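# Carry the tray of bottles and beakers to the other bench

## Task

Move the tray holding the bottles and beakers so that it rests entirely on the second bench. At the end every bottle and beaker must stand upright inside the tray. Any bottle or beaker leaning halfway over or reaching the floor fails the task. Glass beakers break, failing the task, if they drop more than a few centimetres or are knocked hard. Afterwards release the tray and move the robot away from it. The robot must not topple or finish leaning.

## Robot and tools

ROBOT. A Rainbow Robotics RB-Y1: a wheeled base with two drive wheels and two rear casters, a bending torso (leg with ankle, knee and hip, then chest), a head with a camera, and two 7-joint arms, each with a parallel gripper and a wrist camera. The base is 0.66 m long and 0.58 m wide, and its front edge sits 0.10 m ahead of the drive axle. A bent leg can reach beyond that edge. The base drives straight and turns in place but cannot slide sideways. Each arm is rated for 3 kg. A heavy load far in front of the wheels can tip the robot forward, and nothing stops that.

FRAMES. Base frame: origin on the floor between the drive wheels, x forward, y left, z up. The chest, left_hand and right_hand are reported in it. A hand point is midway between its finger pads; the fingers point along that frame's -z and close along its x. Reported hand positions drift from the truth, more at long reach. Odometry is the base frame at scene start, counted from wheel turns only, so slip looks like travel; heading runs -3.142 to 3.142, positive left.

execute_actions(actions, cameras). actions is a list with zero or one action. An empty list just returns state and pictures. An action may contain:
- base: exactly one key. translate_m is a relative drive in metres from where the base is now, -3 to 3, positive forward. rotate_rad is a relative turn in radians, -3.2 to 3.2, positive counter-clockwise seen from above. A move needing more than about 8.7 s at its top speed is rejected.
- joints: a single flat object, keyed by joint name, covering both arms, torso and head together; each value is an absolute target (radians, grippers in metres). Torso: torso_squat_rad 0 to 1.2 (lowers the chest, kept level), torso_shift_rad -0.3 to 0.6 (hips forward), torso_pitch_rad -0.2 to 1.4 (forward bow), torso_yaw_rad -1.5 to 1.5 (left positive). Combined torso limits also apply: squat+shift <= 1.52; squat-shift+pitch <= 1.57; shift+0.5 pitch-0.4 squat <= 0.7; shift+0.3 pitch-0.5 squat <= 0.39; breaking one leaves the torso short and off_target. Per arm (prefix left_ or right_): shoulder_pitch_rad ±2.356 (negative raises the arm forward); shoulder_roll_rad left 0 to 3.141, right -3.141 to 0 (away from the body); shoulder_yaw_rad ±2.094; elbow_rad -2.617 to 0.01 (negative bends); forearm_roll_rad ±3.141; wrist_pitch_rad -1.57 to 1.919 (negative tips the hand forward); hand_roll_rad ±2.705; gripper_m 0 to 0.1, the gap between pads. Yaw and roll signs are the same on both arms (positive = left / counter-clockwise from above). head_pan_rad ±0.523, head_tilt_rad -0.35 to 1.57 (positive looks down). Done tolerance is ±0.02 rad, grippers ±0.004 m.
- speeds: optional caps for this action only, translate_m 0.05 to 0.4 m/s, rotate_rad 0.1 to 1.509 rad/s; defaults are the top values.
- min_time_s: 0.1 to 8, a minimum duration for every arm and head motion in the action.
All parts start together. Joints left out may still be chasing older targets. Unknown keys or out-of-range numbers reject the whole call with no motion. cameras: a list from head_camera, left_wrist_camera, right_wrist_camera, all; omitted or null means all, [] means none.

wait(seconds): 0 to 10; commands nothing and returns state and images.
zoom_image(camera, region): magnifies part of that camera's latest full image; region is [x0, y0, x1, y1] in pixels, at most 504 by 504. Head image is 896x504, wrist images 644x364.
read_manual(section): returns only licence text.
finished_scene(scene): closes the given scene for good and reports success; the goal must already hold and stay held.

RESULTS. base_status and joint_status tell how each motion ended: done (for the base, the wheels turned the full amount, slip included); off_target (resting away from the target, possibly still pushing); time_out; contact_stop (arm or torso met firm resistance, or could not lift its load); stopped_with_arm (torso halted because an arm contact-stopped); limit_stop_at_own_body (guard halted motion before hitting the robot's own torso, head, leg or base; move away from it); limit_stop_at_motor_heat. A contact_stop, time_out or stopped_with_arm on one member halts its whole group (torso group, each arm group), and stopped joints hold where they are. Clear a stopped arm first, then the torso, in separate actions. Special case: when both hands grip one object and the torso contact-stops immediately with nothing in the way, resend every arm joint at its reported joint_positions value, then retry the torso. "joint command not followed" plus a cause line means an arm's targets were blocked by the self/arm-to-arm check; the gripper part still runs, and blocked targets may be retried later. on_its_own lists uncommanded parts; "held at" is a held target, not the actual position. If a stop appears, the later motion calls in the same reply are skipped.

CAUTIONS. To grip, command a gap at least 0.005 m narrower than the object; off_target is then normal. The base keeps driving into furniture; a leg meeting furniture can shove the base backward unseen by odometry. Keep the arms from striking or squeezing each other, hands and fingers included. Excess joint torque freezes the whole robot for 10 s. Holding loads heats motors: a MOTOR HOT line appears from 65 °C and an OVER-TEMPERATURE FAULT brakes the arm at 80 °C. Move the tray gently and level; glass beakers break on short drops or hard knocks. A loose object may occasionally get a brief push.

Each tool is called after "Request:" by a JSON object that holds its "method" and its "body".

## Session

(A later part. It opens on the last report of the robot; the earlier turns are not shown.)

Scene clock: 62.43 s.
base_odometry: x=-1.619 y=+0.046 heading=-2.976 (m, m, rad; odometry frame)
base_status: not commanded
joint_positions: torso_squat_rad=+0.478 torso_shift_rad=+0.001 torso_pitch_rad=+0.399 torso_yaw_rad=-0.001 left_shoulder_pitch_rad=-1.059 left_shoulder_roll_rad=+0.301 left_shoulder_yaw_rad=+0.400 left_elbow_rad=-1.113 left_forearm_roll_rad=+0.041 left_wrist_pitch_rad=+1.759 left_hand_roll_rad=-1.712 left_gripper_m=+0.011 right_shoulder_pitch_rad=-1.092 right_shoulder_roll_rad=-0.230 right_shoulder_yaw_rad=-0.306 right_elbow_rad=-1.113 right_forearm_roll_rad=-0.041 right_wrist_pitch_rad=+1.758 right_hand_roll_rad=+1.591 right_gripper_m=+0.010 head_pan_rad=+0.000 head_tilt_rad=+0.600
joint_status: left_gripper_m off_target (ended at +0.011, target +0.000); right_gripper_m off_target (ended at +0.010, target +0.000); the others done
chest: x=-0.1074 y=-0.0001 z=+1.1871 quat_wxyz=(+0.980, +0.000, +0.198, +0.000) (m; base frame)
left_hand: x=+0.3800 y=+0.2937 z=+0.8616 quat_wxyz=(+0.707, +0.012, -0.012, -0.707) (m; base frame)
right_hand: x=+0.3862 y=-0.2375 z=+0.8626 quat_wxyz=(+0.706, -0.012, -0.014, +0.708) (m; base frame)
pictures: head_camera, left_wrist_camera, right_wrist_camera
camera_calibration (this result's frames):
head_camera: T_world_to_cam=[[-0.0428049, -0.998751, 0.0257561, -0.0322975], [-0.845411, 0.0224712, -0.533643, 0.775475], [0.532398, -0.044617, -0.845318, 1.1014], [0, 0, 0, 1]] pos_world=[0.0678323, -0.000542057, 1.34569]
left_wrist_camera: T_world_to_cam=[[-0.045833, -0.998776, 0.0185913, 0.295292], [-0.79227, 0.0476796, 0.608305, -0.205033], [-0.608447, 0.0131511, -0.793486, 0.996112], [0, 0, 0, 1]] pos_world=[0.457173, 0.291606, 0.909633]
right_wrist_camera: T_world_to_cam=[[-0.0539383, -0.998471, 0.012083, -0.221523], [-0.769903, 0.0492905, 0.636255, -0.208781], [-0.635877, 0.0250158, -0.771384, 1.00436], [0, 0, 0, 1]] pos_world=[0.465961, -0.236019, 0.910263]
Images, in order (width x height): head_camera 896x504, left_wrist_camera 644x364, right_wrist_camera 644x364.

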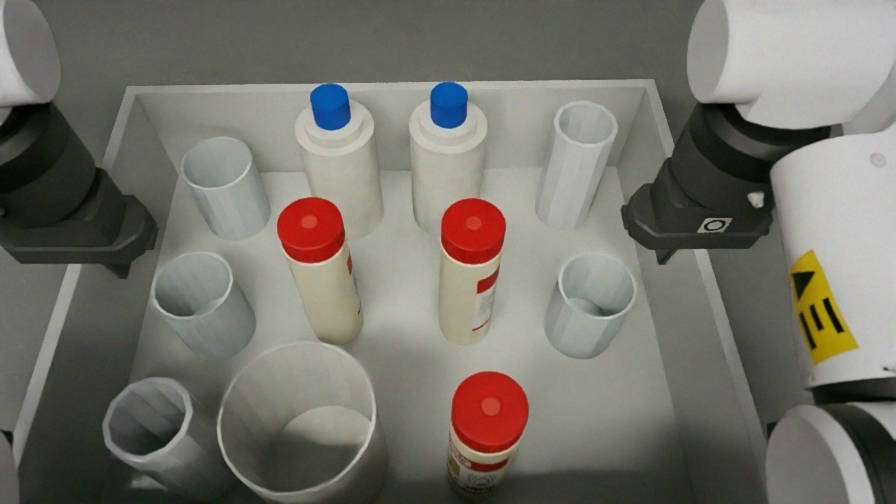

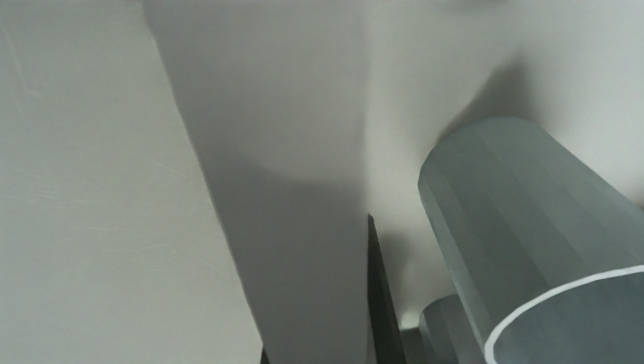

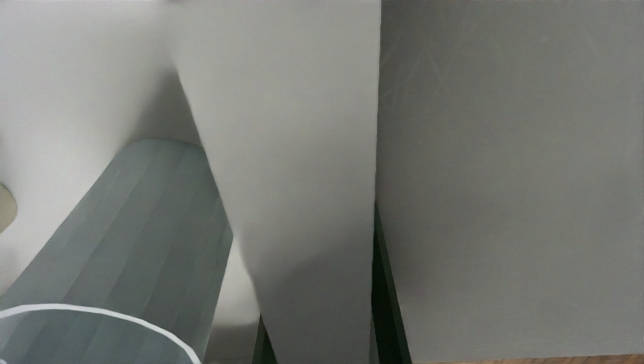

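Gripped. Test lift.

Request:
{"method": "execute_actions", "body": {"actions": [{"joints": {"torso_squat_rad": 0.42}}]}}

Scene clock: 63.73 s.
base_odometry: x=-1.619 y=+0.046 heading=-2.976 (m, m, rad; odometry frame)
base_status: not commanded
joint_positions: torso_squat_rad=+0.420 torso_shift_rad=+0.002 torso_pitch_rad=+0.401 torso_yaw_rad=-0.001 left_shoulder_pitch_rad=-1.056 left_shoulder_roll_rad=+0.300 left_shoulder_yaw_rad=+0.400 left_elbow_rad=-1.111 left_forearm_roll_rad=+0.041 left_wrist_pitch_rad=+1.758 left_hand_roll_rad=-1.712 left_gripper_m=+0.011 right_shoulder_pitch_rad=-1.089 right_shoulder_roll_rad=-0.229 right_shoulder_yaw_rad=-0.306 right_elbow_rad=-1.111 right_forearm_roll_rad=-0.041 right_wrist_pitch_rad=+1.759 right_hand_roll_rad=+1.591 right_gripper_m=+0.010 head_pan_rad=+0.000 head_tilt_rad=+0.600
joint_status: all done
chest: x=-0.1061 y=-0.0001 z=+1.2045 quat_wxyz=(+0.980, +0.000, +0.199, +0.000) (m; base frame)
left_hand: x=+0.3790 y=+0.2936 z=+0.8758 quat_wxyz=(+0.707, +0.010, -0.010, -0.707) (m; base frame)
right_hand: x=+0.3850 y=-0.2376 z=+0.8768 quat_wxyz=(+0.706, -0.009, -0.011, +0.708) (m; base frame)
pictures: head_camera, left_wrist_camera, right_wrist_camera
camera_calibration (this result's frames):
head_camera: T_world_to_cam=[[-0.0427242, -0.99875, 0.0259403, -0.0328761], [-0.846731, 0.0224154, -0.531549, 0.783179], [0.530303, -0.0446744, -0.84663, 1.11677], [0, 0, 0, 1]] pos_world=[0.0695095, -0.000499055, 1.36264]
left_wrist_camera: T_world_to_cam=[[-0.0453438, -0.998775, 0.0198033, 0.293583], [-0.787988, 0.0479448, 0.613821, -0.22107], [-0.614018, 0.0122282, -0.789197, 1.00535], [0, 0, 0, 1]] pos_world=[0.456416, 0.291529, 0.923304]
right_wrist_camera: T_world_to_cam=[[-0.0543013, -0.99845, 0.0122014, -0.221781], [-0.765011, 0.0494524, 0.642115, -0.225758], [-0.641723, 0.0255335, -0.766511, 1.01269], [0, 0, 0, 1]] pos_world=[0.465119, -0.23613, 0.92391]
Images, in order (width x height): head_camera 896x504, left_wrist_camera 644x364, right_wrist_camera 644x364.

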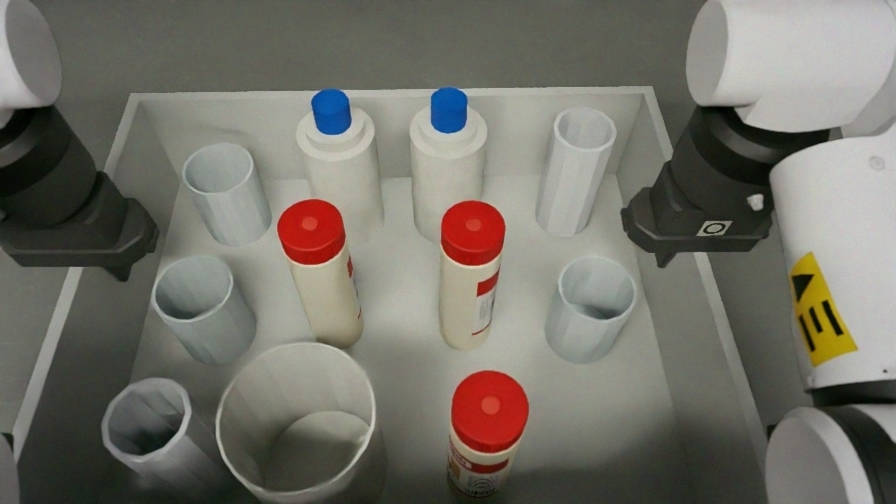

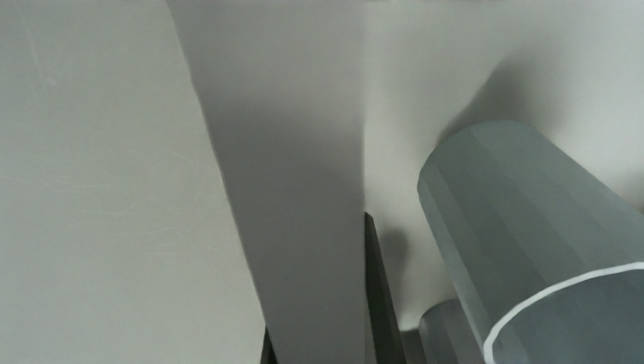

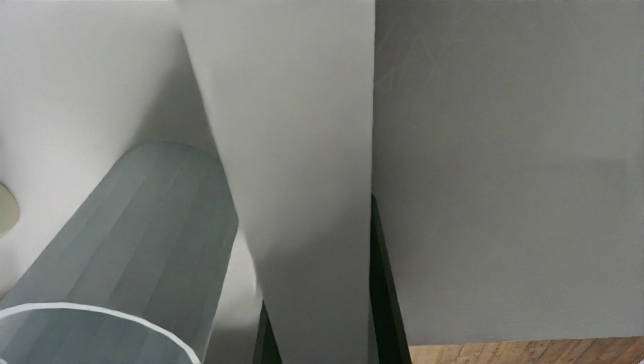

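Request:
{"method": "execute_actions", "body": {"actions": []}}

Scene clock: 67.53 s.
base_odometry: x=-1.619 y=+0.046 heading=-2.976 (m, m, rad; odometry frame)
base_status: not commanded
joint_positions: torso_squat_rad=+0.420 torso_shift_rad=+0.002 torso_pitch_rad=+0.401 torso_yaw_rad=-0.001 left_shoulder_pitch_rad=-1.056 left_shoulder_roll_rad=+0.300 left_shoulder_yaw_rad=+0.400 left_elbow_rad=-1.111 left_forearm_roll_rad=+0.041 left_wrist_pitch_rad=+1.758 left_hand_roll_rad=-1.712 left_gripper_m=+0.011 right_shoulder_pitch_rad=-1.089 right_shoulder_roll_rad=-0.229 right_shoulder_yaw_rad=-0.306 right_elbow_rad=-1.111 right_forearm_roll_rad=-0.041 right_wrist_pitch_rad=+1.759 right_hand_roll_rad=+1.591 right_gripper_m=+0.010 head_pan_rad=+0.000 head_tilt_rad=+0.600
joint_status: all done
chest: x=-0.1061 y=-0.0001 z=+1.2045 quat_wxyz=(+0.980, +0.000, +0.199, +0.000) (m; base frame)
left_hand: x=+0.3789 y=+0.2936 z=+0.8758 quat_wxyz=(+0.707, +0.009, -0.010, -0.707) (m; base frame)
right_hand: x=+0.3850 y=-0.2376 z=+0.8768 quat_wxyz=(+0.706, -0.009, -0.011, +0.708) (m; base frame)
pictures: head_camera, left_wrist_camera, right_wrist_camera
camera_calibration (this result's frames):
head_camera: T_world_to_cam=[[-0.0427239, -0.99875, 0.02594, -0.0328758], [-0.846731, 0.0224153, -0.531549, 0.783179], [0.530303, -0.0446741, -0.84663, 1.11677], [0, 0, 0, 1]] pos_world=[0.0695095, -0.000499135, 1.36264]
left_wrist_camera: T_world_to_cam=[[-0.0453412, -0.998775, 0.0198064, 0.29358], [-0.787976, 0.0479444, 0.613836, -0.221088], [-0.614034, 0.0122251, -0.789185, 1.00534], [0, 0, 0, 1]] pos_world=[0.45641, 0.29153, 0.923294]
right_wrist_camera: T_world_to_cam=[[-0.0543021, -0.99845, 0.0122003, -0.221779], [-0.765, 0.0494519, 0.642129, -0.225775], [-0.641737, 0.0255358, -0.766499, 1.01268], [0, 0, 0, 1]] pos_world=[0.465114, -0.23613, 0.923902]
Images, in order (width x height): head_camera 896x504, left_wrist_camera 644x364, right_wrist_camera 644x364.

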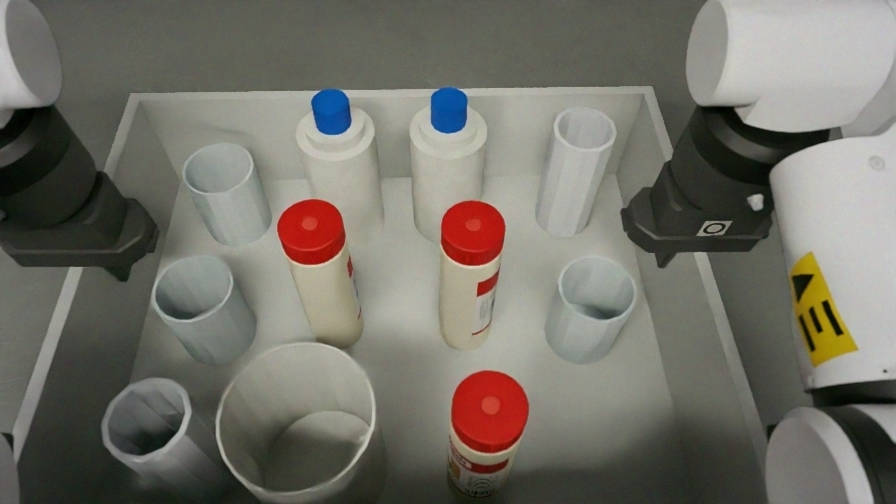

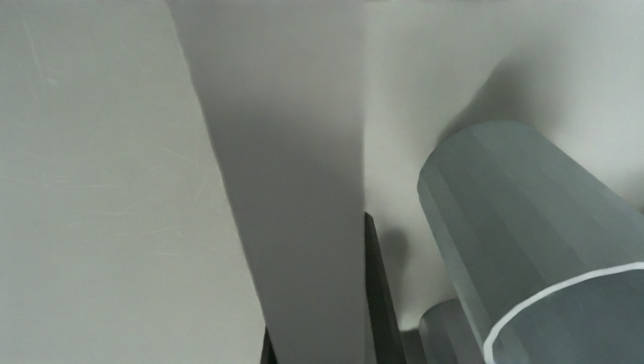

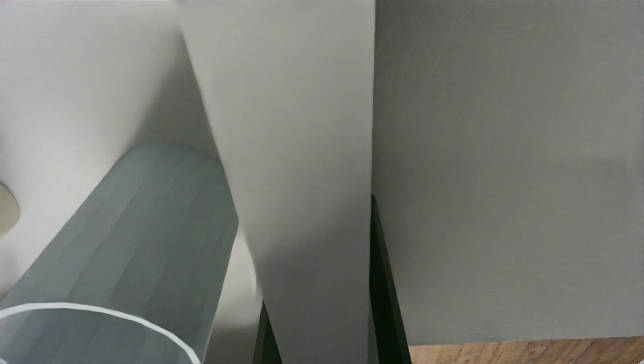

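Request:
{"method": "execute_actions", "body": {"actions": [{"base": {"translate_m": -2.7}, "joints": {"torso_squat_rad": 0.2, "torso_pitch_rad": 0.38}}], "cameras": ["head_camera", "left_wrist_camera"]}}

Scene clock: 79.60 s.
base_odometry: x=+1.043 y=+0.492 heading=-2.975 (m, m, rad; odometry frame)
base_status: done
joint_positions: torso_squat_rad=+0.200 torso_shift_rad=+0.002 torso_pitch_rad=+0.381 torso_yaw_rad=-0.001 left_shoulder_pitch_rad=-1.056 left_shoulder_roll_rad=+0.299 left_shoulder_yaw_rad=+0.400 left_elbow_rad=-1.111 left_forearm_roll_rad=+0.041 left_wrist_pitch_rad=+1.758 left_hand_roll_rad=-1.712 left_gripper_m=+0.011 right_shoulder_pitch_rad=-1.089 right_shoulder_roll_rad=-0.229 right_shoulder_yaw_rad=-0.306 right_elbow_rad=-1.111 right_forearm_roll_rad=-0.041 right_wrist_pitch_rad=+1.759 right_hand_roll_rad=+1.591 right_gripper_m=+0.010 head_pan_rad=+0.000 head_tilt_rad=+0.600
joint_status: all done
chest: x=-0.1117 y=+0.0000 z=+1.2538 quat_wxyz=(+0.982, +0.000, +0.190, +0.000) (m; base frame)
left_hand: x=+0.3796 y=+0.2935 z=+0.9346 quat_wxyz=(+0.707, +0.016, -0.017, -0.707) (m; base frame)
right_hand: x=+0.3856 y=-0.2376 z=+0.9357 quat_wxyz=(+0.706, -0.016, -0.018, +0.708) (m; base frame)
pictures: head_camera, left_wrist_camera
camera_calibration (this result's frames):
head_camera: T_world_to_cam=[[-0.0432571, -0.998748, 0.0251296, -0.0334209], [-0.835919, 0.0224066, -0.548396, 0.826897], [0.547146, -0.0447283, -0.835841, 1.1498], [0, 0, 0, 1]] pos_world=[0.0606648, -0.000478342, 1.41536]
left_wrist_camera: T_world_to_cam=[[-0.0456689, -0.998775, 0.0190492, 0.293268], [-0.799744, 0.0479817, 0.598421, -0.237786], [-0.598602, 0.0120948, -0.800955, 1.05727], [0, 0, 0, 1]] pos_world=[0.456106, 0.291531, 0.983532]
Images, in order (width x height): head_camera 896x504, left_wrist_camera 644x364.

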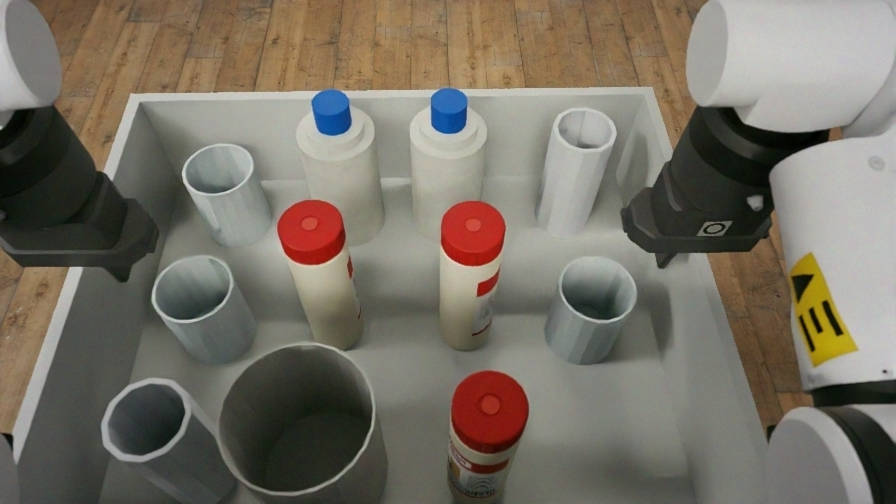

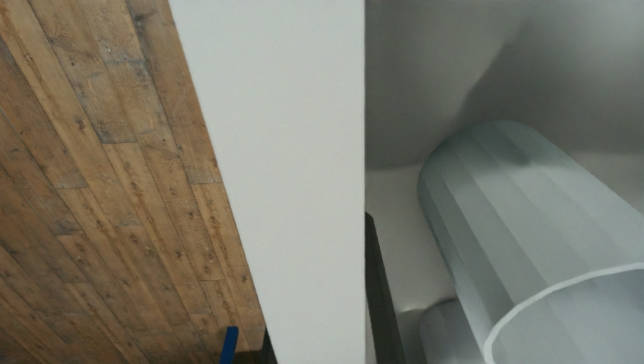

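Request:
{"method": "execute_actions", "body": {"actions": [{"base": {"rotate_rad": 3.04}, "joints": {"head_tilt_rad": 0.15}, "speeds": {"rotate_rad": 0.9}}], "cameras": ["head_camera"]}}

Scene clock: 87.03 s.
base_odometry: x=+1.044 y=+0.492 heading=+0.064 (m, m, rad; odometry frame)
base_status: done
joint_positions: torso_squat_rad=+0.200 torso_shift_rad=+0.002 torso_pitch_rad=+0.381 torso_yaw_rad=-0.001 left_shoulder_pitch_rad=-1.056 left_shoulder_roll_rad=+0.299 left_shoulder_yaw_rad=+0.400 left_elbow_rad=-1.111 left_forearm_roll_rad=+0.041 left_wrist_pitch_rad=+1.758 left_hand_roll_rad=-1.712 left_gripper_m=+0.011 right_shoulder_pitch_rad=-1.089 right_shoulder_roll_rad=-0.229 right_shoulder_yaw_rad=-0.306 right_elbow_rad=-1.111 right_forearm_roll_rad=-0.041 right_wrist_pitch_rad=+1.759 right_hand_roll_rad=+1.591 right_gripper_m=+0.010 head_pan_rad=+0.000 head_tilt_rad=+0.150
joint_status: all done
chest: x=-0.1117 y=+0.0000 z=+1.2538 quat_wxyz=(+0.982, +0.000, +0.190, +0.000) (m; base frame)
left_hand: x=+0.3796 y=+0.2935 z=+0.9345 quat_wxyz=(+0.707, +0.016, -0.017, -0.707) (m; base frame)
right_hand: x=+0.3856 y=-0.2376 z=+0.9358 quat_wxyz=(+0.706, -0.016, -0.018, +0.708) (m; base frame)
pictures: head_camera
camera_calibration (this result's frames):
head_camera: T_world_to_cam=[[-0.0496913, -0.998756, 0.00410611, -0.00340347], [-0.514189, 0.0220576, -0.857393, 1.27457], [0.856236, -0.0447163, -0.514645, 0.695277], [0, 0, 0, 1]] pos_world=[0.0598784, -0.000422941, 1.45064]
Images, in order (width x height): head_camera 896x504.

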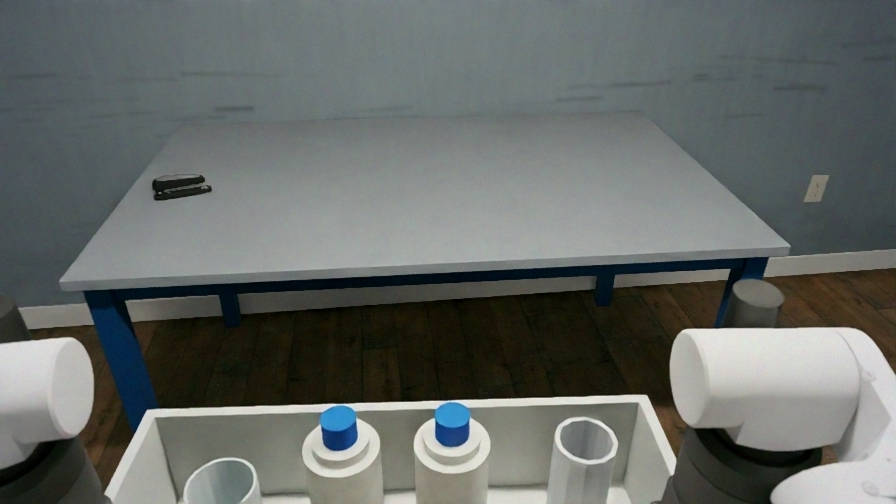

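Request:
{"method": "zoom_image", "body": {"camera": "head_camera", "region": [30, 230, 190, 330]}}

Request:
{"method": "zoom_image", "body": {"camera": "head_camera", "region": [680, 200, 840, 300]}}

Region (30, 230, 190, 330) of head_camera's 896x504 image, scaled by 3.150, with more detail than that image has; it fills the top 315 rows of this view, and the rest is white.

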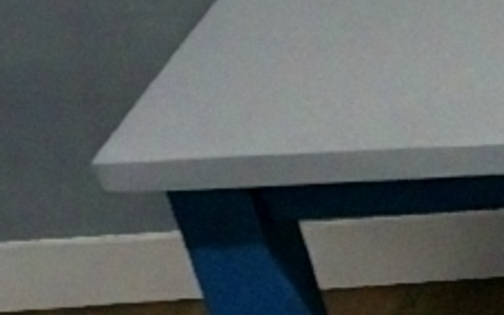

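Region (680, 200, 840, 300) of head_camera's 896x504 image, scaled by 3.150, with more detail than that image has; it fills the top 315 rows of this view, and the rest is white.

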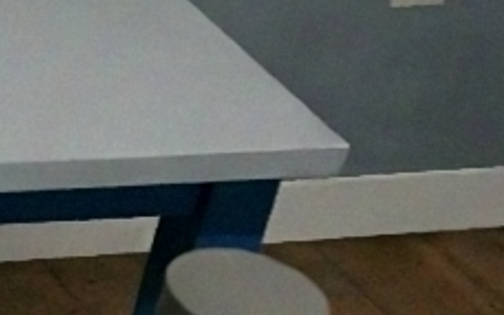

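Request:
{"method": "execute_actions", "body": {"actions": [{"base": {"translate_m": 1.09}, "joints": {"torso_squat_rad": 0.38, "head_tilt_rad": 1.0}}]}}

Scene clock: 96.20 s.
base_odometry: x=+2.131 y=+0.562 heading=+0.064 (m, m, rad; odometry frame)
base_status: done
joint_positions: torso_squat_rad=+0.380 torso_shift_rad=+0.002 torso_pitch_rad=+0.382 torso_yaw_rad=-0.001 left_shoulder_pitch_rad=-1.056 left_shoulder_roll_rad=+0.299 left_shoulder_yaw_rad=+0.400 left_elbow_rad=-1.111 left_forearm_roll_rad=+0.041 left_wrist_pitch_rad=+1.758 left_hand_roll_rad=-1.712 left_gripper_m=+0.011 right_shoulder_pitch_rad=-1.089 right_shoulder_roll_rad=-0.229 right_shoulder_yaw_rad=-0.306 right_elbow_rad=-1.111 right_forearm_roll_rad=-0.041 right_wrist_pitch_rad=+1.759 right_hand_roll_rad=+1.591 right_gripper_m=+0.010 head_pan_rad=+0.000 head_tilt_rad=+1.000
joint_status: all done
chest: x=-0.1117 y=+0.0000 z=+1.2178 quat_wxyz=(+0.982, +0.000, +0.190, +0.000) (m; base frame)
left_hand: x=+0.3796 y=+0.2935 z=+0.8985 quat_wxyz=(+0.707, +0.016, -0.017, -0.707) (m; base frame)
right_hand: x=+0.3856 y=-0.2376 z=+0.8998 quat_wxyz=(+0.706, -0.016, -0.018, +0.708) (m; base frame)
pictures: head_camera, left_wrist_camera, right_wrist_camera
camera_calibration (this result's frames):
head_camera: T_world_to_cam=[[-0.0303247, -0.998742, 0.0399405, -0.0529221], [-0.983477, 0.0226786, -0.179608, 0.290114], [0.178476, -0.0447271, -0.982927, 1.31875], [0, 0, 0, 1]] pos_world=[0.048349, -0.000450792, 1.35046]
left_wrist_camera: T_world_to_cam=[[-0.0456854, -0.998772, 0.019182, 0.293804], [-0.79975, 0.0480746, 0.598405, -0.216248], [-0.598592, 0.0119976, -0.800964, 1.02844], [0, 0, 0, 1]] pos_world=[0.456091, 0.291501, 0.947508]
right_wrist_camera: T_world_to_cam=[[-0.0545642, -0.998447, 0.0112069, -0.221007], [-0.777334, 0.0495197, 0.627136, -0.22179], [-0.626717, 0.0255077, -0.778829, 1.03595], [0, 0, 0, 1]] pos_world=[0.464786, -0.236106, 0.9484]
Images, in order (width x height): head_camera 896x504, left_wrist_camera 644x364, right_wrist_camera 644x364.

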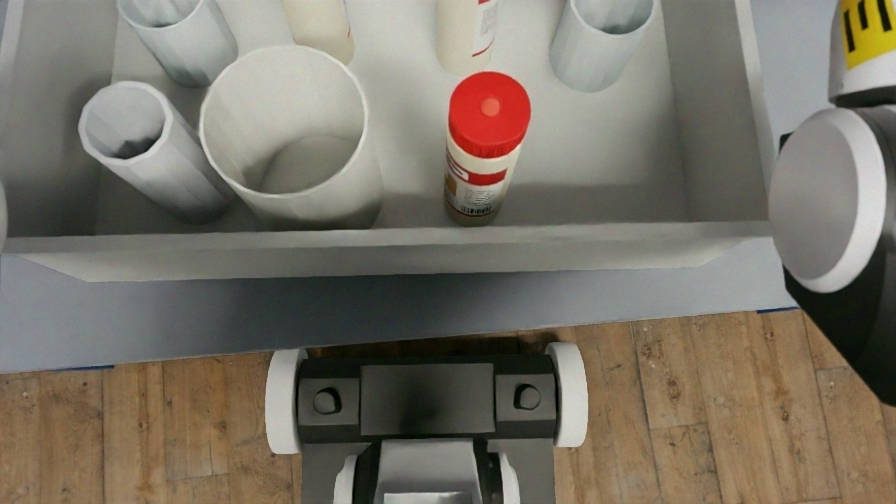

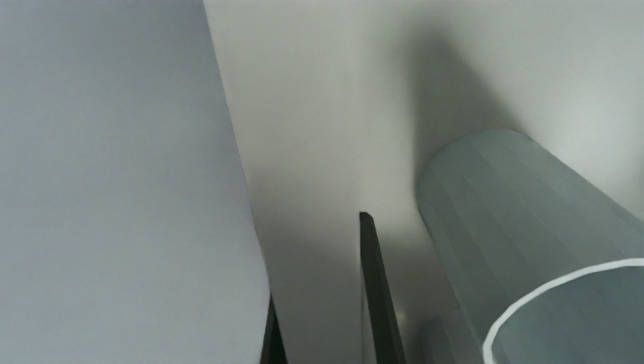

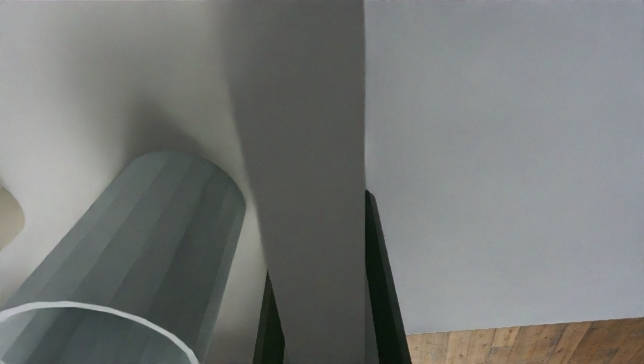

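Request:
{"method": "execute_actions", "body": {"actions": [{"joints": {"torso_squat_rad": 0.42, "torso_shift_rad": 0.03, "head_tilt_rad": 0.62}}]}}

Scene clock: 99.57 s.
base_odometry: x=+2.131 y=+0.562 heading=+0.064 (m, m, rad; odometry frame)
base_status: not commanded
joint_positions: torso_squat_rad=+0.420 torso_shift_rad=+0.031 torso_pitch_rad=+0.382 torso_yaw_rad=-0.001 left_shoulder_pitch_rad=-1.056 left_shoulder_roll_rad=+0.299 left_shoulder_yaw_rad=+0.400 left_elbow_rad=-1.111 left_forearm_roll_rad=+0.041 left_wrist_pitch_rad=+1.758 left_hand_roll_rad=-1.712 left_gripper_m=+0.011 right_shoulder_pitch_rad=-1.089 right_shoulder_roll_rad=-0.229 right_shoulder_yaw_rad=-0.306 right_elbow_rad=-1.111 right_forearm_roll_rad=-0.041 right_wrist_pitch_rad=+1.759 right_hand_roll_rad=+1.591 right_gripper_m=+0.010 head_pan_rad=+0.000 head_tilt_rad=+0.620
joint_status: all done
chest: x=-0.0933 y=+0.0000 z=+1.2066 quat_wxyz=(+0.982, +0.000, +0.190, +0.000) (m; base frame)
left_hand: x=+0.3980 y=+0.2935 z=+0.8874 quat_wxyz=(+0.707, +0.016, -0.017, -0.707) (m; base frame)
right_hand: x=+0.4041 y=-0.2376 z=+0.8886 quat_wxyz=(+0.706, -0.016, -0.018, +0.708) (m; base frame)
pictures: head_camera, left_wrist_camera, right_wrist_camera
camera_calibration (this result's frames):
head_camera: T_world_to_cam=[[-0.0427739, -0.998745, 0.0260486, -0.032664], [-0.846755, 0.022402, -0.531511, 0.793118], [0.53026, -0.0447916, -0.846651, 1.11526], [0, 0, 0, 1]] pos_world=[0.0788033, -0.000436349, 1.36663]
left_wrist_camera: T_world_to_cam=[[-0.0456852, -0.998772, 0.0191837, 0.294864], [-0.799751, 0.0480754, 0.598404, -0.194769], [-0.598591, 0.0119961, -0.800965, 1.03054], [0, 0, 0, 1]] pos_world=[0.474576, 0.291503, 0.93632]
right_wrist_camera: T_world_to_cam=[[-0.0545648, -0.998447, 0.0112077, -0.219872], [-0.77733, 0.0495206, 0.627141, -0.200411], [-0.626722, 0.0255077, -0.778825, 1.03882], [0, 0, 0, 1]] pos_world=[0.483269, -0.236104, 0.937209]
Images, in order (width x height): head_camera 896x504, left_wrist_camera 644x364, right_wrist_camera 644x364.

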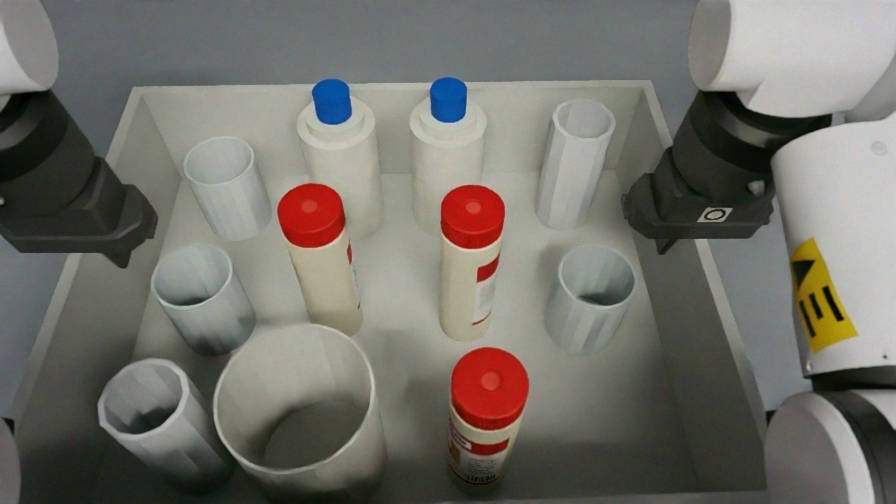

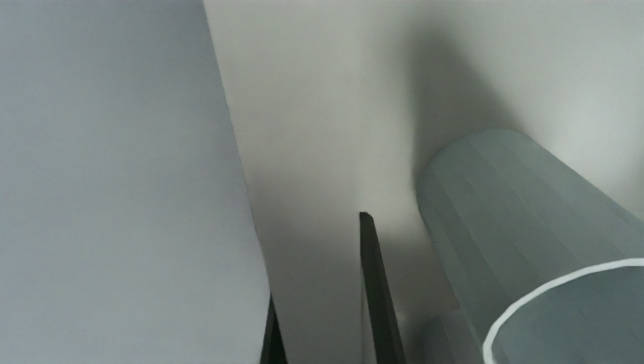

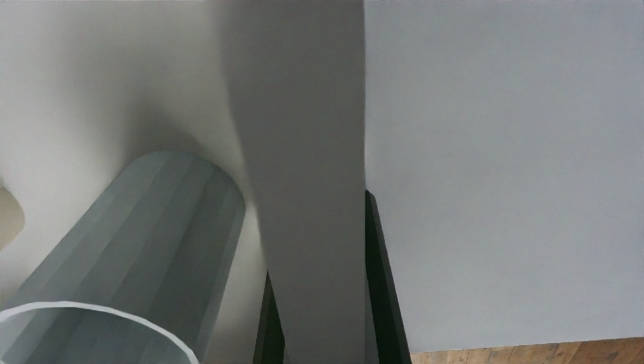

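Request:
{"method": "execute_actions", "body": {"actions": [{"joints": {"torso_squat_rad": 0.45, "left_wrist_pitch_rad": 1.70, "right_wrist_pitch_rad": 1.70}, "min_time_s": 0.8}]}}

Scene clock: 104.90 s.
base_odometry: x=+2.131 y=+0.562 heading=+0.064 (m, m, rad; odometry frame)
base_status: not commanded
joint_positions: torso_squat_rad=+0.450 torso_shift_rad=+0.031 torso_pitch_rad=+0.381 torso_yaw_rad=-0.001 left_shoulder_pitch_rad=-1.056 left_shoulder_roll_rad=+0.298 left_shoulder_yaw_rad=+0.400 left_elbow_rad=-1.111 left_forearm_roll_rad=+0.042 left_wrist_pitch_rad=+1.700 left_hand_roll_rad=-1.712 left_gripper_m=+0.011 right_shoulder_pitch_rad=-1.089 right_shoulder_roll_rad=-0.228 right_shoulder_yaw_rad=-0.306 right_elbow_rad=-1.111 right_forearm_roll_rad=-0.042 right_wrist_pitch_rad=+1.700 right_hand_roll_rad=+1.591 right_gripper_m=+0.010 head_pan_rad=+0.000 head_tilt_rad=+0.620
joint_status: all done
chest: x=-0.0936 y=+0.0000 z=+1.1977 quat_wxyz=(+0.982, +0.000, +0.190, +0.000) (m; base frame)
left_hand: x=+0.4111 y=+0.2947 z=+0.8794 quat_wxyz=(+0.706, +0.039, -0.035, -0.706) (m; base frame)
right_hand: x=+0.4171 y=-0.2372 z=+0.8807 quat_wxyz=(+0.705, -0.036, -0.039, +0.707) (m; base frame)
pictures: head_camera, left_wrist_camera, right_wrist_camera
camera_calibration (this result's frames):
head_camera: T_world_to_cam=[[-0.0427751, -0.998745, 0.0260462, -0.0324415], [-0.846728, 0.022402, -0.531554, 0.788227], [0.530304, -0.0447913, -0.846624, 1.1079], [0, 0, 0, 1]] pos_world=[0.0785038, -0.000434391, 1.3578]
left_wrist_camera: T_world_to_cam=[[-0.0467859, -0.998859, 0.00959767, 0.305703], [-0.832945, 0.0443145, 0.551578, -0.12375], [-0.551374, 0.0178117, -0.834068, 1.03997], [0, 0, 0, 1]] pos_world=[0.484637, 0.292314, 0.932727]
right_wrist_camera: T_world_to_cam=[[-0.0546336, -0.998473, 0.00823529, -0.216074], [-0.812465, 0.0492472, 0.580926, -0.130032], [-0.580444, 0.0250472, -0.813915, 1.0523], [0, 0, 0, 1]] pos_world=[0.493349, -0.235697, 0.933801]
Images, in order (width x height): head_camera 896x504, left_wrist_camera 644x364, right_wrist_camera 644x364.

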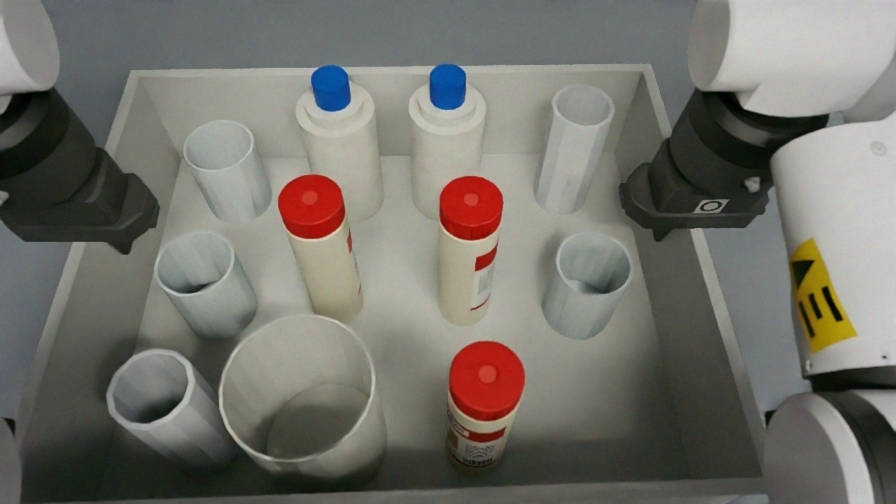

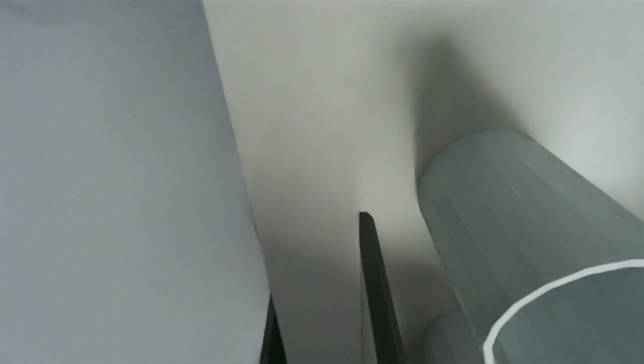

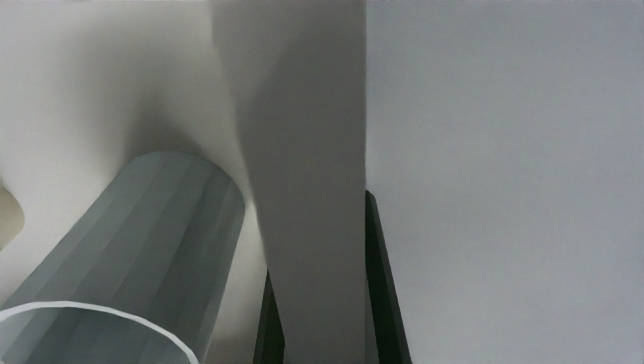

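Request:
{"method": "execute_actions", "body": {"actions": [{"joints": {"torso_squat_rad": 0.482}}], "cameras": ["head_camera"]}}

Scene clock: 106.80 s.
base_odometry: x=+2.131 y=+0.562 heading=+0.064 (m, m, rad; odometry frame)
base_status: not commanded
joint_positions: torso_squat_rad=+0.482 torso_shift_rad=+0.031 torso_pitch_rad=+0.381 torso_yaw_rad=-0.001 left_shoulder_pitch_rad=-1.056 left_shoulder_roll_rad=+0.298 left_shoulder_yaw_rad=+0.400 left_elbow_rad=-1.111 left_forearm_roll_rad=+0.042 left_wrist_pitch_rad=+1.700 left_hand_roll_rad=-1.712 left_gripper_m=+0.011 right_shoulder_pitch_rad=-1.089 right_shoulder_roll_rad=-0.228 right_shoulder_yaw_rad=-0.306 right_elbow_rad=-1.111 right_forearm_roll_rad=-0.042 right_wrist_pitch_rad=+1.700 right_hand_roll_rad=+1.591 right_gripper_m=+0.010 head_pan_rad=+0.000 head_tilt_rad=+0.620
joint_status: all done
chest: x=-0.0938 y=+0.0000 z=+1.1877 quat_wxyz=(+0.982, +0.000, +0.190, +0.000) (m; base frame)
left_hand: x=+0.4108 y=+0.2947 z=+0.8694 quat_wxyz=(+0.706, +0.039, -0.035, -0.706) (m; base frame)
right_hand: x=+0.4168 y=-0.2372 z=+0.8706 quat_wxyz=(+0.705, -0.036, -0.039, +0.707) (m; base frame)
pictures: head_camera
camera_calibration (this result's frames):
head_camera: T_world_to_cam=[[-0.042775, -0.998745, 0.0260473, -0.032191], [-0.846739, 0.0224022, -0.531537, 0.782608], [0.530286, -0.0447917, -0.846635, 1.09955], [0, 0, 0, 1]] pos_world=[0.0782132, -0.000432227, 1.34774]
Images, in order (width x height): head_camera 896x504.

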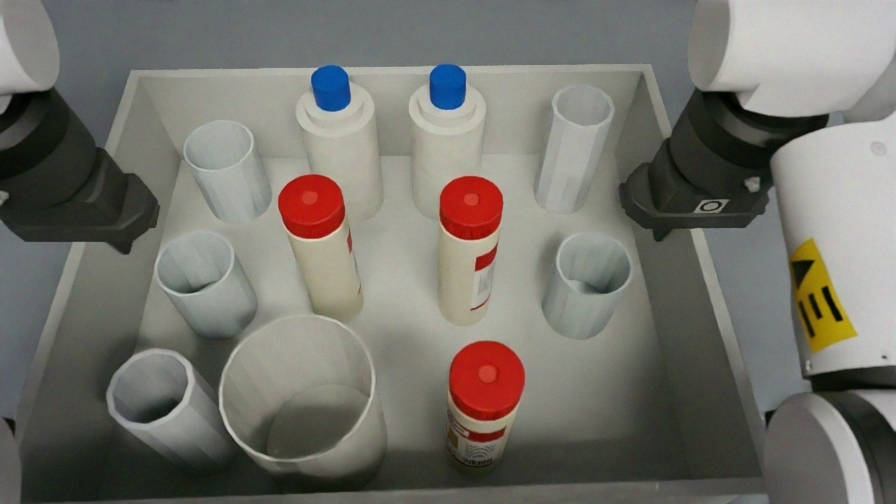

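Still loaded. Lower a bit more.

Request:
{"method": "execute_actions", "body": {"actions": [{"joints": {"torso_squat_rad": 0.498}}], "cameras": ["head_camera"]}}

Scene clock: 107.87 s.
base_odometry: x=+2.131 y=+0.562 heading=+0.064 (m, m, rad; odometry frame)
base_status: not commanded
joint_positions: torso_squat_rad=+0.498 torso_shift_rad=+0.030 torso_pitch_rad=+0.381 torso_yaw_rad=-0.001 left_shoulder_pitch_rad=-1.058 left_shoulder_roll_rad=+0.299 left_shoulder_yaw_rad=+0.400 left_elbow_rad=-1.112 left_forearm_roll_rad=+0.042 left_wrist_pitch_rad=+1.700 left_hand_roll_rad=-1.712 left_gripper_m=+0.011 right_shoulder_pitch_rad=-1.089 right_shoulder_roll_rad=-0.228 right_shoulder_yaw_rad=-0.306 right_elbow_rad=-1.111 right_forearm_roll_rad=-0.042 right_wrist_pitch_rad=+1.700 right_hand_roll_rad=+1.591 right_gripper_m=+0.010 head_pan_rad=+0.000 head_tilt_rad=+0.620
joint_status: all done
chest: x=-0.0945 y=-0.0001 z=+1.1825 quat_wxyz=(+0.982, +0.000, +0.189, +0.000) (m; base frame)
left_hand: x=+0.4113 y=+0.2946 z=+0.8659 quat_wxyz=(+0.706, +0.041, -0.036, -0.706) (m; base frame)
right_hand: x=+0.4166 y=-0.2371 z=+0.8661 quat_wxyz=(+0.705, -0.037, -0.039, +0.707) (m; base frame)
pictures: head_camera
camera_calibration (this result's frames):
head_camera: T_world_to_cam=[[-0.0428112, -0.998748, 0.0258723, -0.0319402], [-0.846237, 0.0224839, -0.532333, 0.780289], [0.531084, -0.0446838, -0.84614, 1.09499], [0, 0, 0, 1]] pos_world=[0.0774069, -0.000515589, 1.34272]
Images, in order (width x height): head_camera 896x504.

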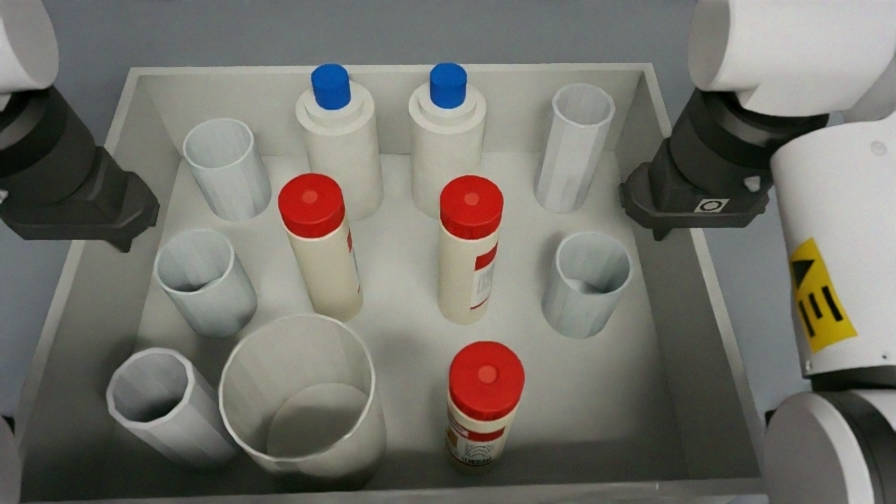

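Request:
{"method": "execute_actions", "body": {"actions": [{"joints": {"torso_squat_rad": 0.503, "right_shoulder_pitch_rad": -1.088}}], "cameras": ["head_camera"]}}

Scene clock: 109.07 s.
base_odometry: x=+2.131 y=+0.562 heading=+0.064 (m, m, rad; odometry frame)
base_status: not commanded
joint_positions: torso_squat_rad=+0.503 torso_shift_rad=+0.030 torso_pitch_rad=+0.380 torso_yaw_rad=-0.001 left_shoulder_pitch_rad=-1.059 left_shoulder_roll_rad=+0.299 left_shoulder_yaw_rad=+0.400 left_elbow_rad=-1.112 left_forearm_roll_rad=+0.042 left_wrist_pitch_rad=+1.700 left_hand_roll_rad=-1.712 left_gripper_m=+0.011 right_shoulder_pitch_rad=-1.089 right_shoulder_roll_rad=-0.228 right_shoulder_yaw_rad=-0.306 right_elbow_rad=-1.112 right_forearm_roll_rad=-0.042 right_wrist_pitch_rad=+1.700 right_hand_roll_rad=+1.591 right_gripper_m=+0.010 head_pan_rad=+0.000 head_tilt_rad=+0.620
joint_status: all done
chest: x=-0.0951 y=+0.0000 z=+1.1809 quat_wxyz=(+0.982, +0.000, +0.189, +0.000) (m; base frame)
left_hand: x=+0.4115 y=+0.2946 z=+0.8653 quat_wxyz=(+0.706, +0.041, -0.037, -0.706) (m; base frame)
right_hand: x=+0.4165 y=-0.2373 z=+0.8652 quat_wxyz=(+0.705, -0.038, -0.040, +0.707) (m; base frame)
pictures: head_camera
camera_calibration (this result's frames):
head_camera: T_world_to_cam=[[-0.042825, -0.998747, 0.0258834, -0.0319066], [-0.845677, 0.0224426, -0.533224, 0.78006], [0.531975, -0.0447243, -0.845578, 1.09339], [0, 0, 0, 1]] pos_world=[0.0766572, -0.000472205, 1.34132]
Images, in order (width x height): head_camera 896x504.

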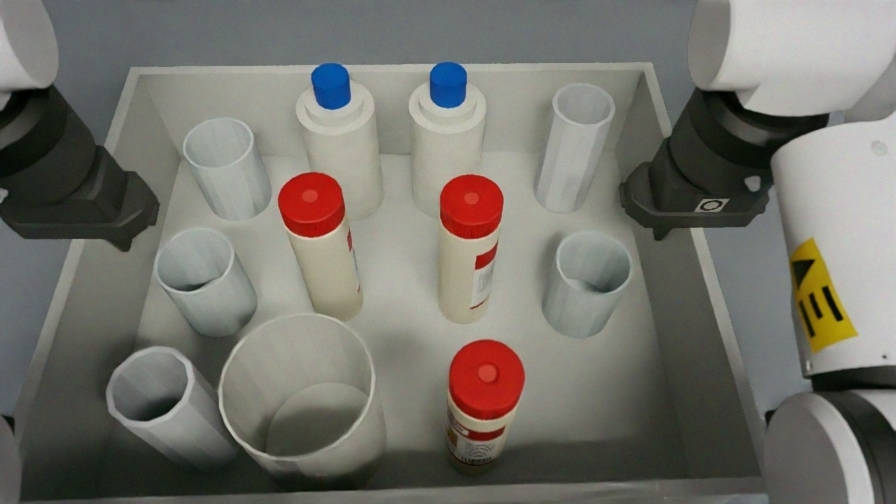

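Both arms unloaded. Release.

Request:
{"method": "execute_actions", "body": {"actions": [{"joints": {"left_gripper_m": 0.045, "right_gripper_m": 0.045}}]}}

Scene clock: 110.70 s.
base_odometry: x=+2.131 y=+0.562 heading=+0.064 (m, m, rad; odometry frame)
base_status: not commanded
joint_positions: torso_squat_rad=+0.503 torso_shift_rad=+0.030 torso_pitch_rad=+0.380 torso_yaw_rad=-0.001 left_shoulder_pitch_rad=-1.058 left_shoulder_roll_rad=+0.300 left_shoulder_yaw_rad=+0.400 left_elbow_rad=-1.112 left_forearm_roll_rad=+0.041 left_wrist_pitch_rad=+1.700 left_hand_roll_rad=-1.712 left_gripper_m=+0.045 right_shoulder_pitch_rad=-1.089 right_shoulder_roll_rad=-0.229 right_shoulder_yaw_rad=-0.306 right_elbow_rad=-1.112 right_forearm_roll_rad=-0.041 right_wrist_pitch_rad=+1.700 right_hand_roll_rad=+1.591 right_gripper_m=+0.045 head_pan_rad=+0.000 head_tilt_rad=+0.620
joint_status: all done
chest: x=-0.0950 y=+0.0000 z=+1.1809 quat_wxyz=(+0.982, +0.000, +0.189, +0.000) (m; base frame)
left_hand: x=+0.4113 y=+0.2954 z=+0.8650 quat_wxyz=(+0.706, +0.042, -0.036, -0.706) (m; base frame)
right_hand: x=+0.4166 y=-0.2382 z=+0.8652 quat_wxyz=(+0.705, -0.038, -0.039, +0.707) (m; base frame)
pictures: head_camera, left_wrist_camera, right_wrist_camera
camera_calibration (this result's frames):
head_camera: T_world_to_cam=[[-0.0428097, -0.998747, 0.025929, -0.0319354], [-0.845786, 0.0224144, -0.533052, 0.779923], [0.531803, -0.0447502, -0.845685, 1.09342], [0, 0, 0, 1]] pos_world=[0.0767958, -0.000446078, 1.34126]
left_wrist_camera: T_world_to_cam=[[-0.0464264, -0.998893, 0.00754283, 0.308205], [-0.835867, 0.0429817, 0.547247, -0.110272], [-0.546966, 0.0191019, -0.836937, 1.02836], [0, 0, 0, 1]] pos_world=[0.484613, 0.29296, 0.918692]
right_wrist_camera: T_world_to_cam=[[-0.0557074, -0.9984, 0.00967088, -0.217763], [-0.814542, 0.0510461, 0.577854, -0.117437], [-0.577424, 0.0243135, -0.816083, 1.03993], [0, 0, 0, 1]] pos_world=[0.492691, -0.236704, 0.918635]
Images, in order (width x height): head_camera 896x504, left_wrist_camera 644x364, right_wrist_camera 644x364.

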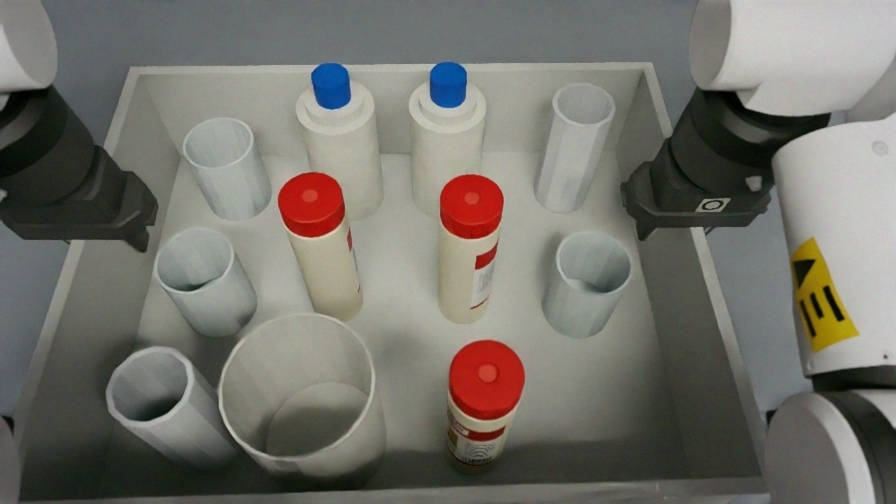

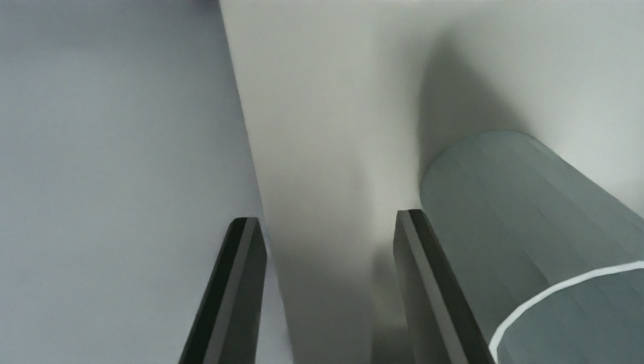

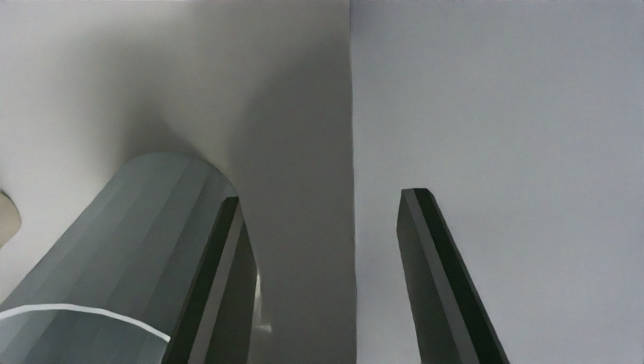

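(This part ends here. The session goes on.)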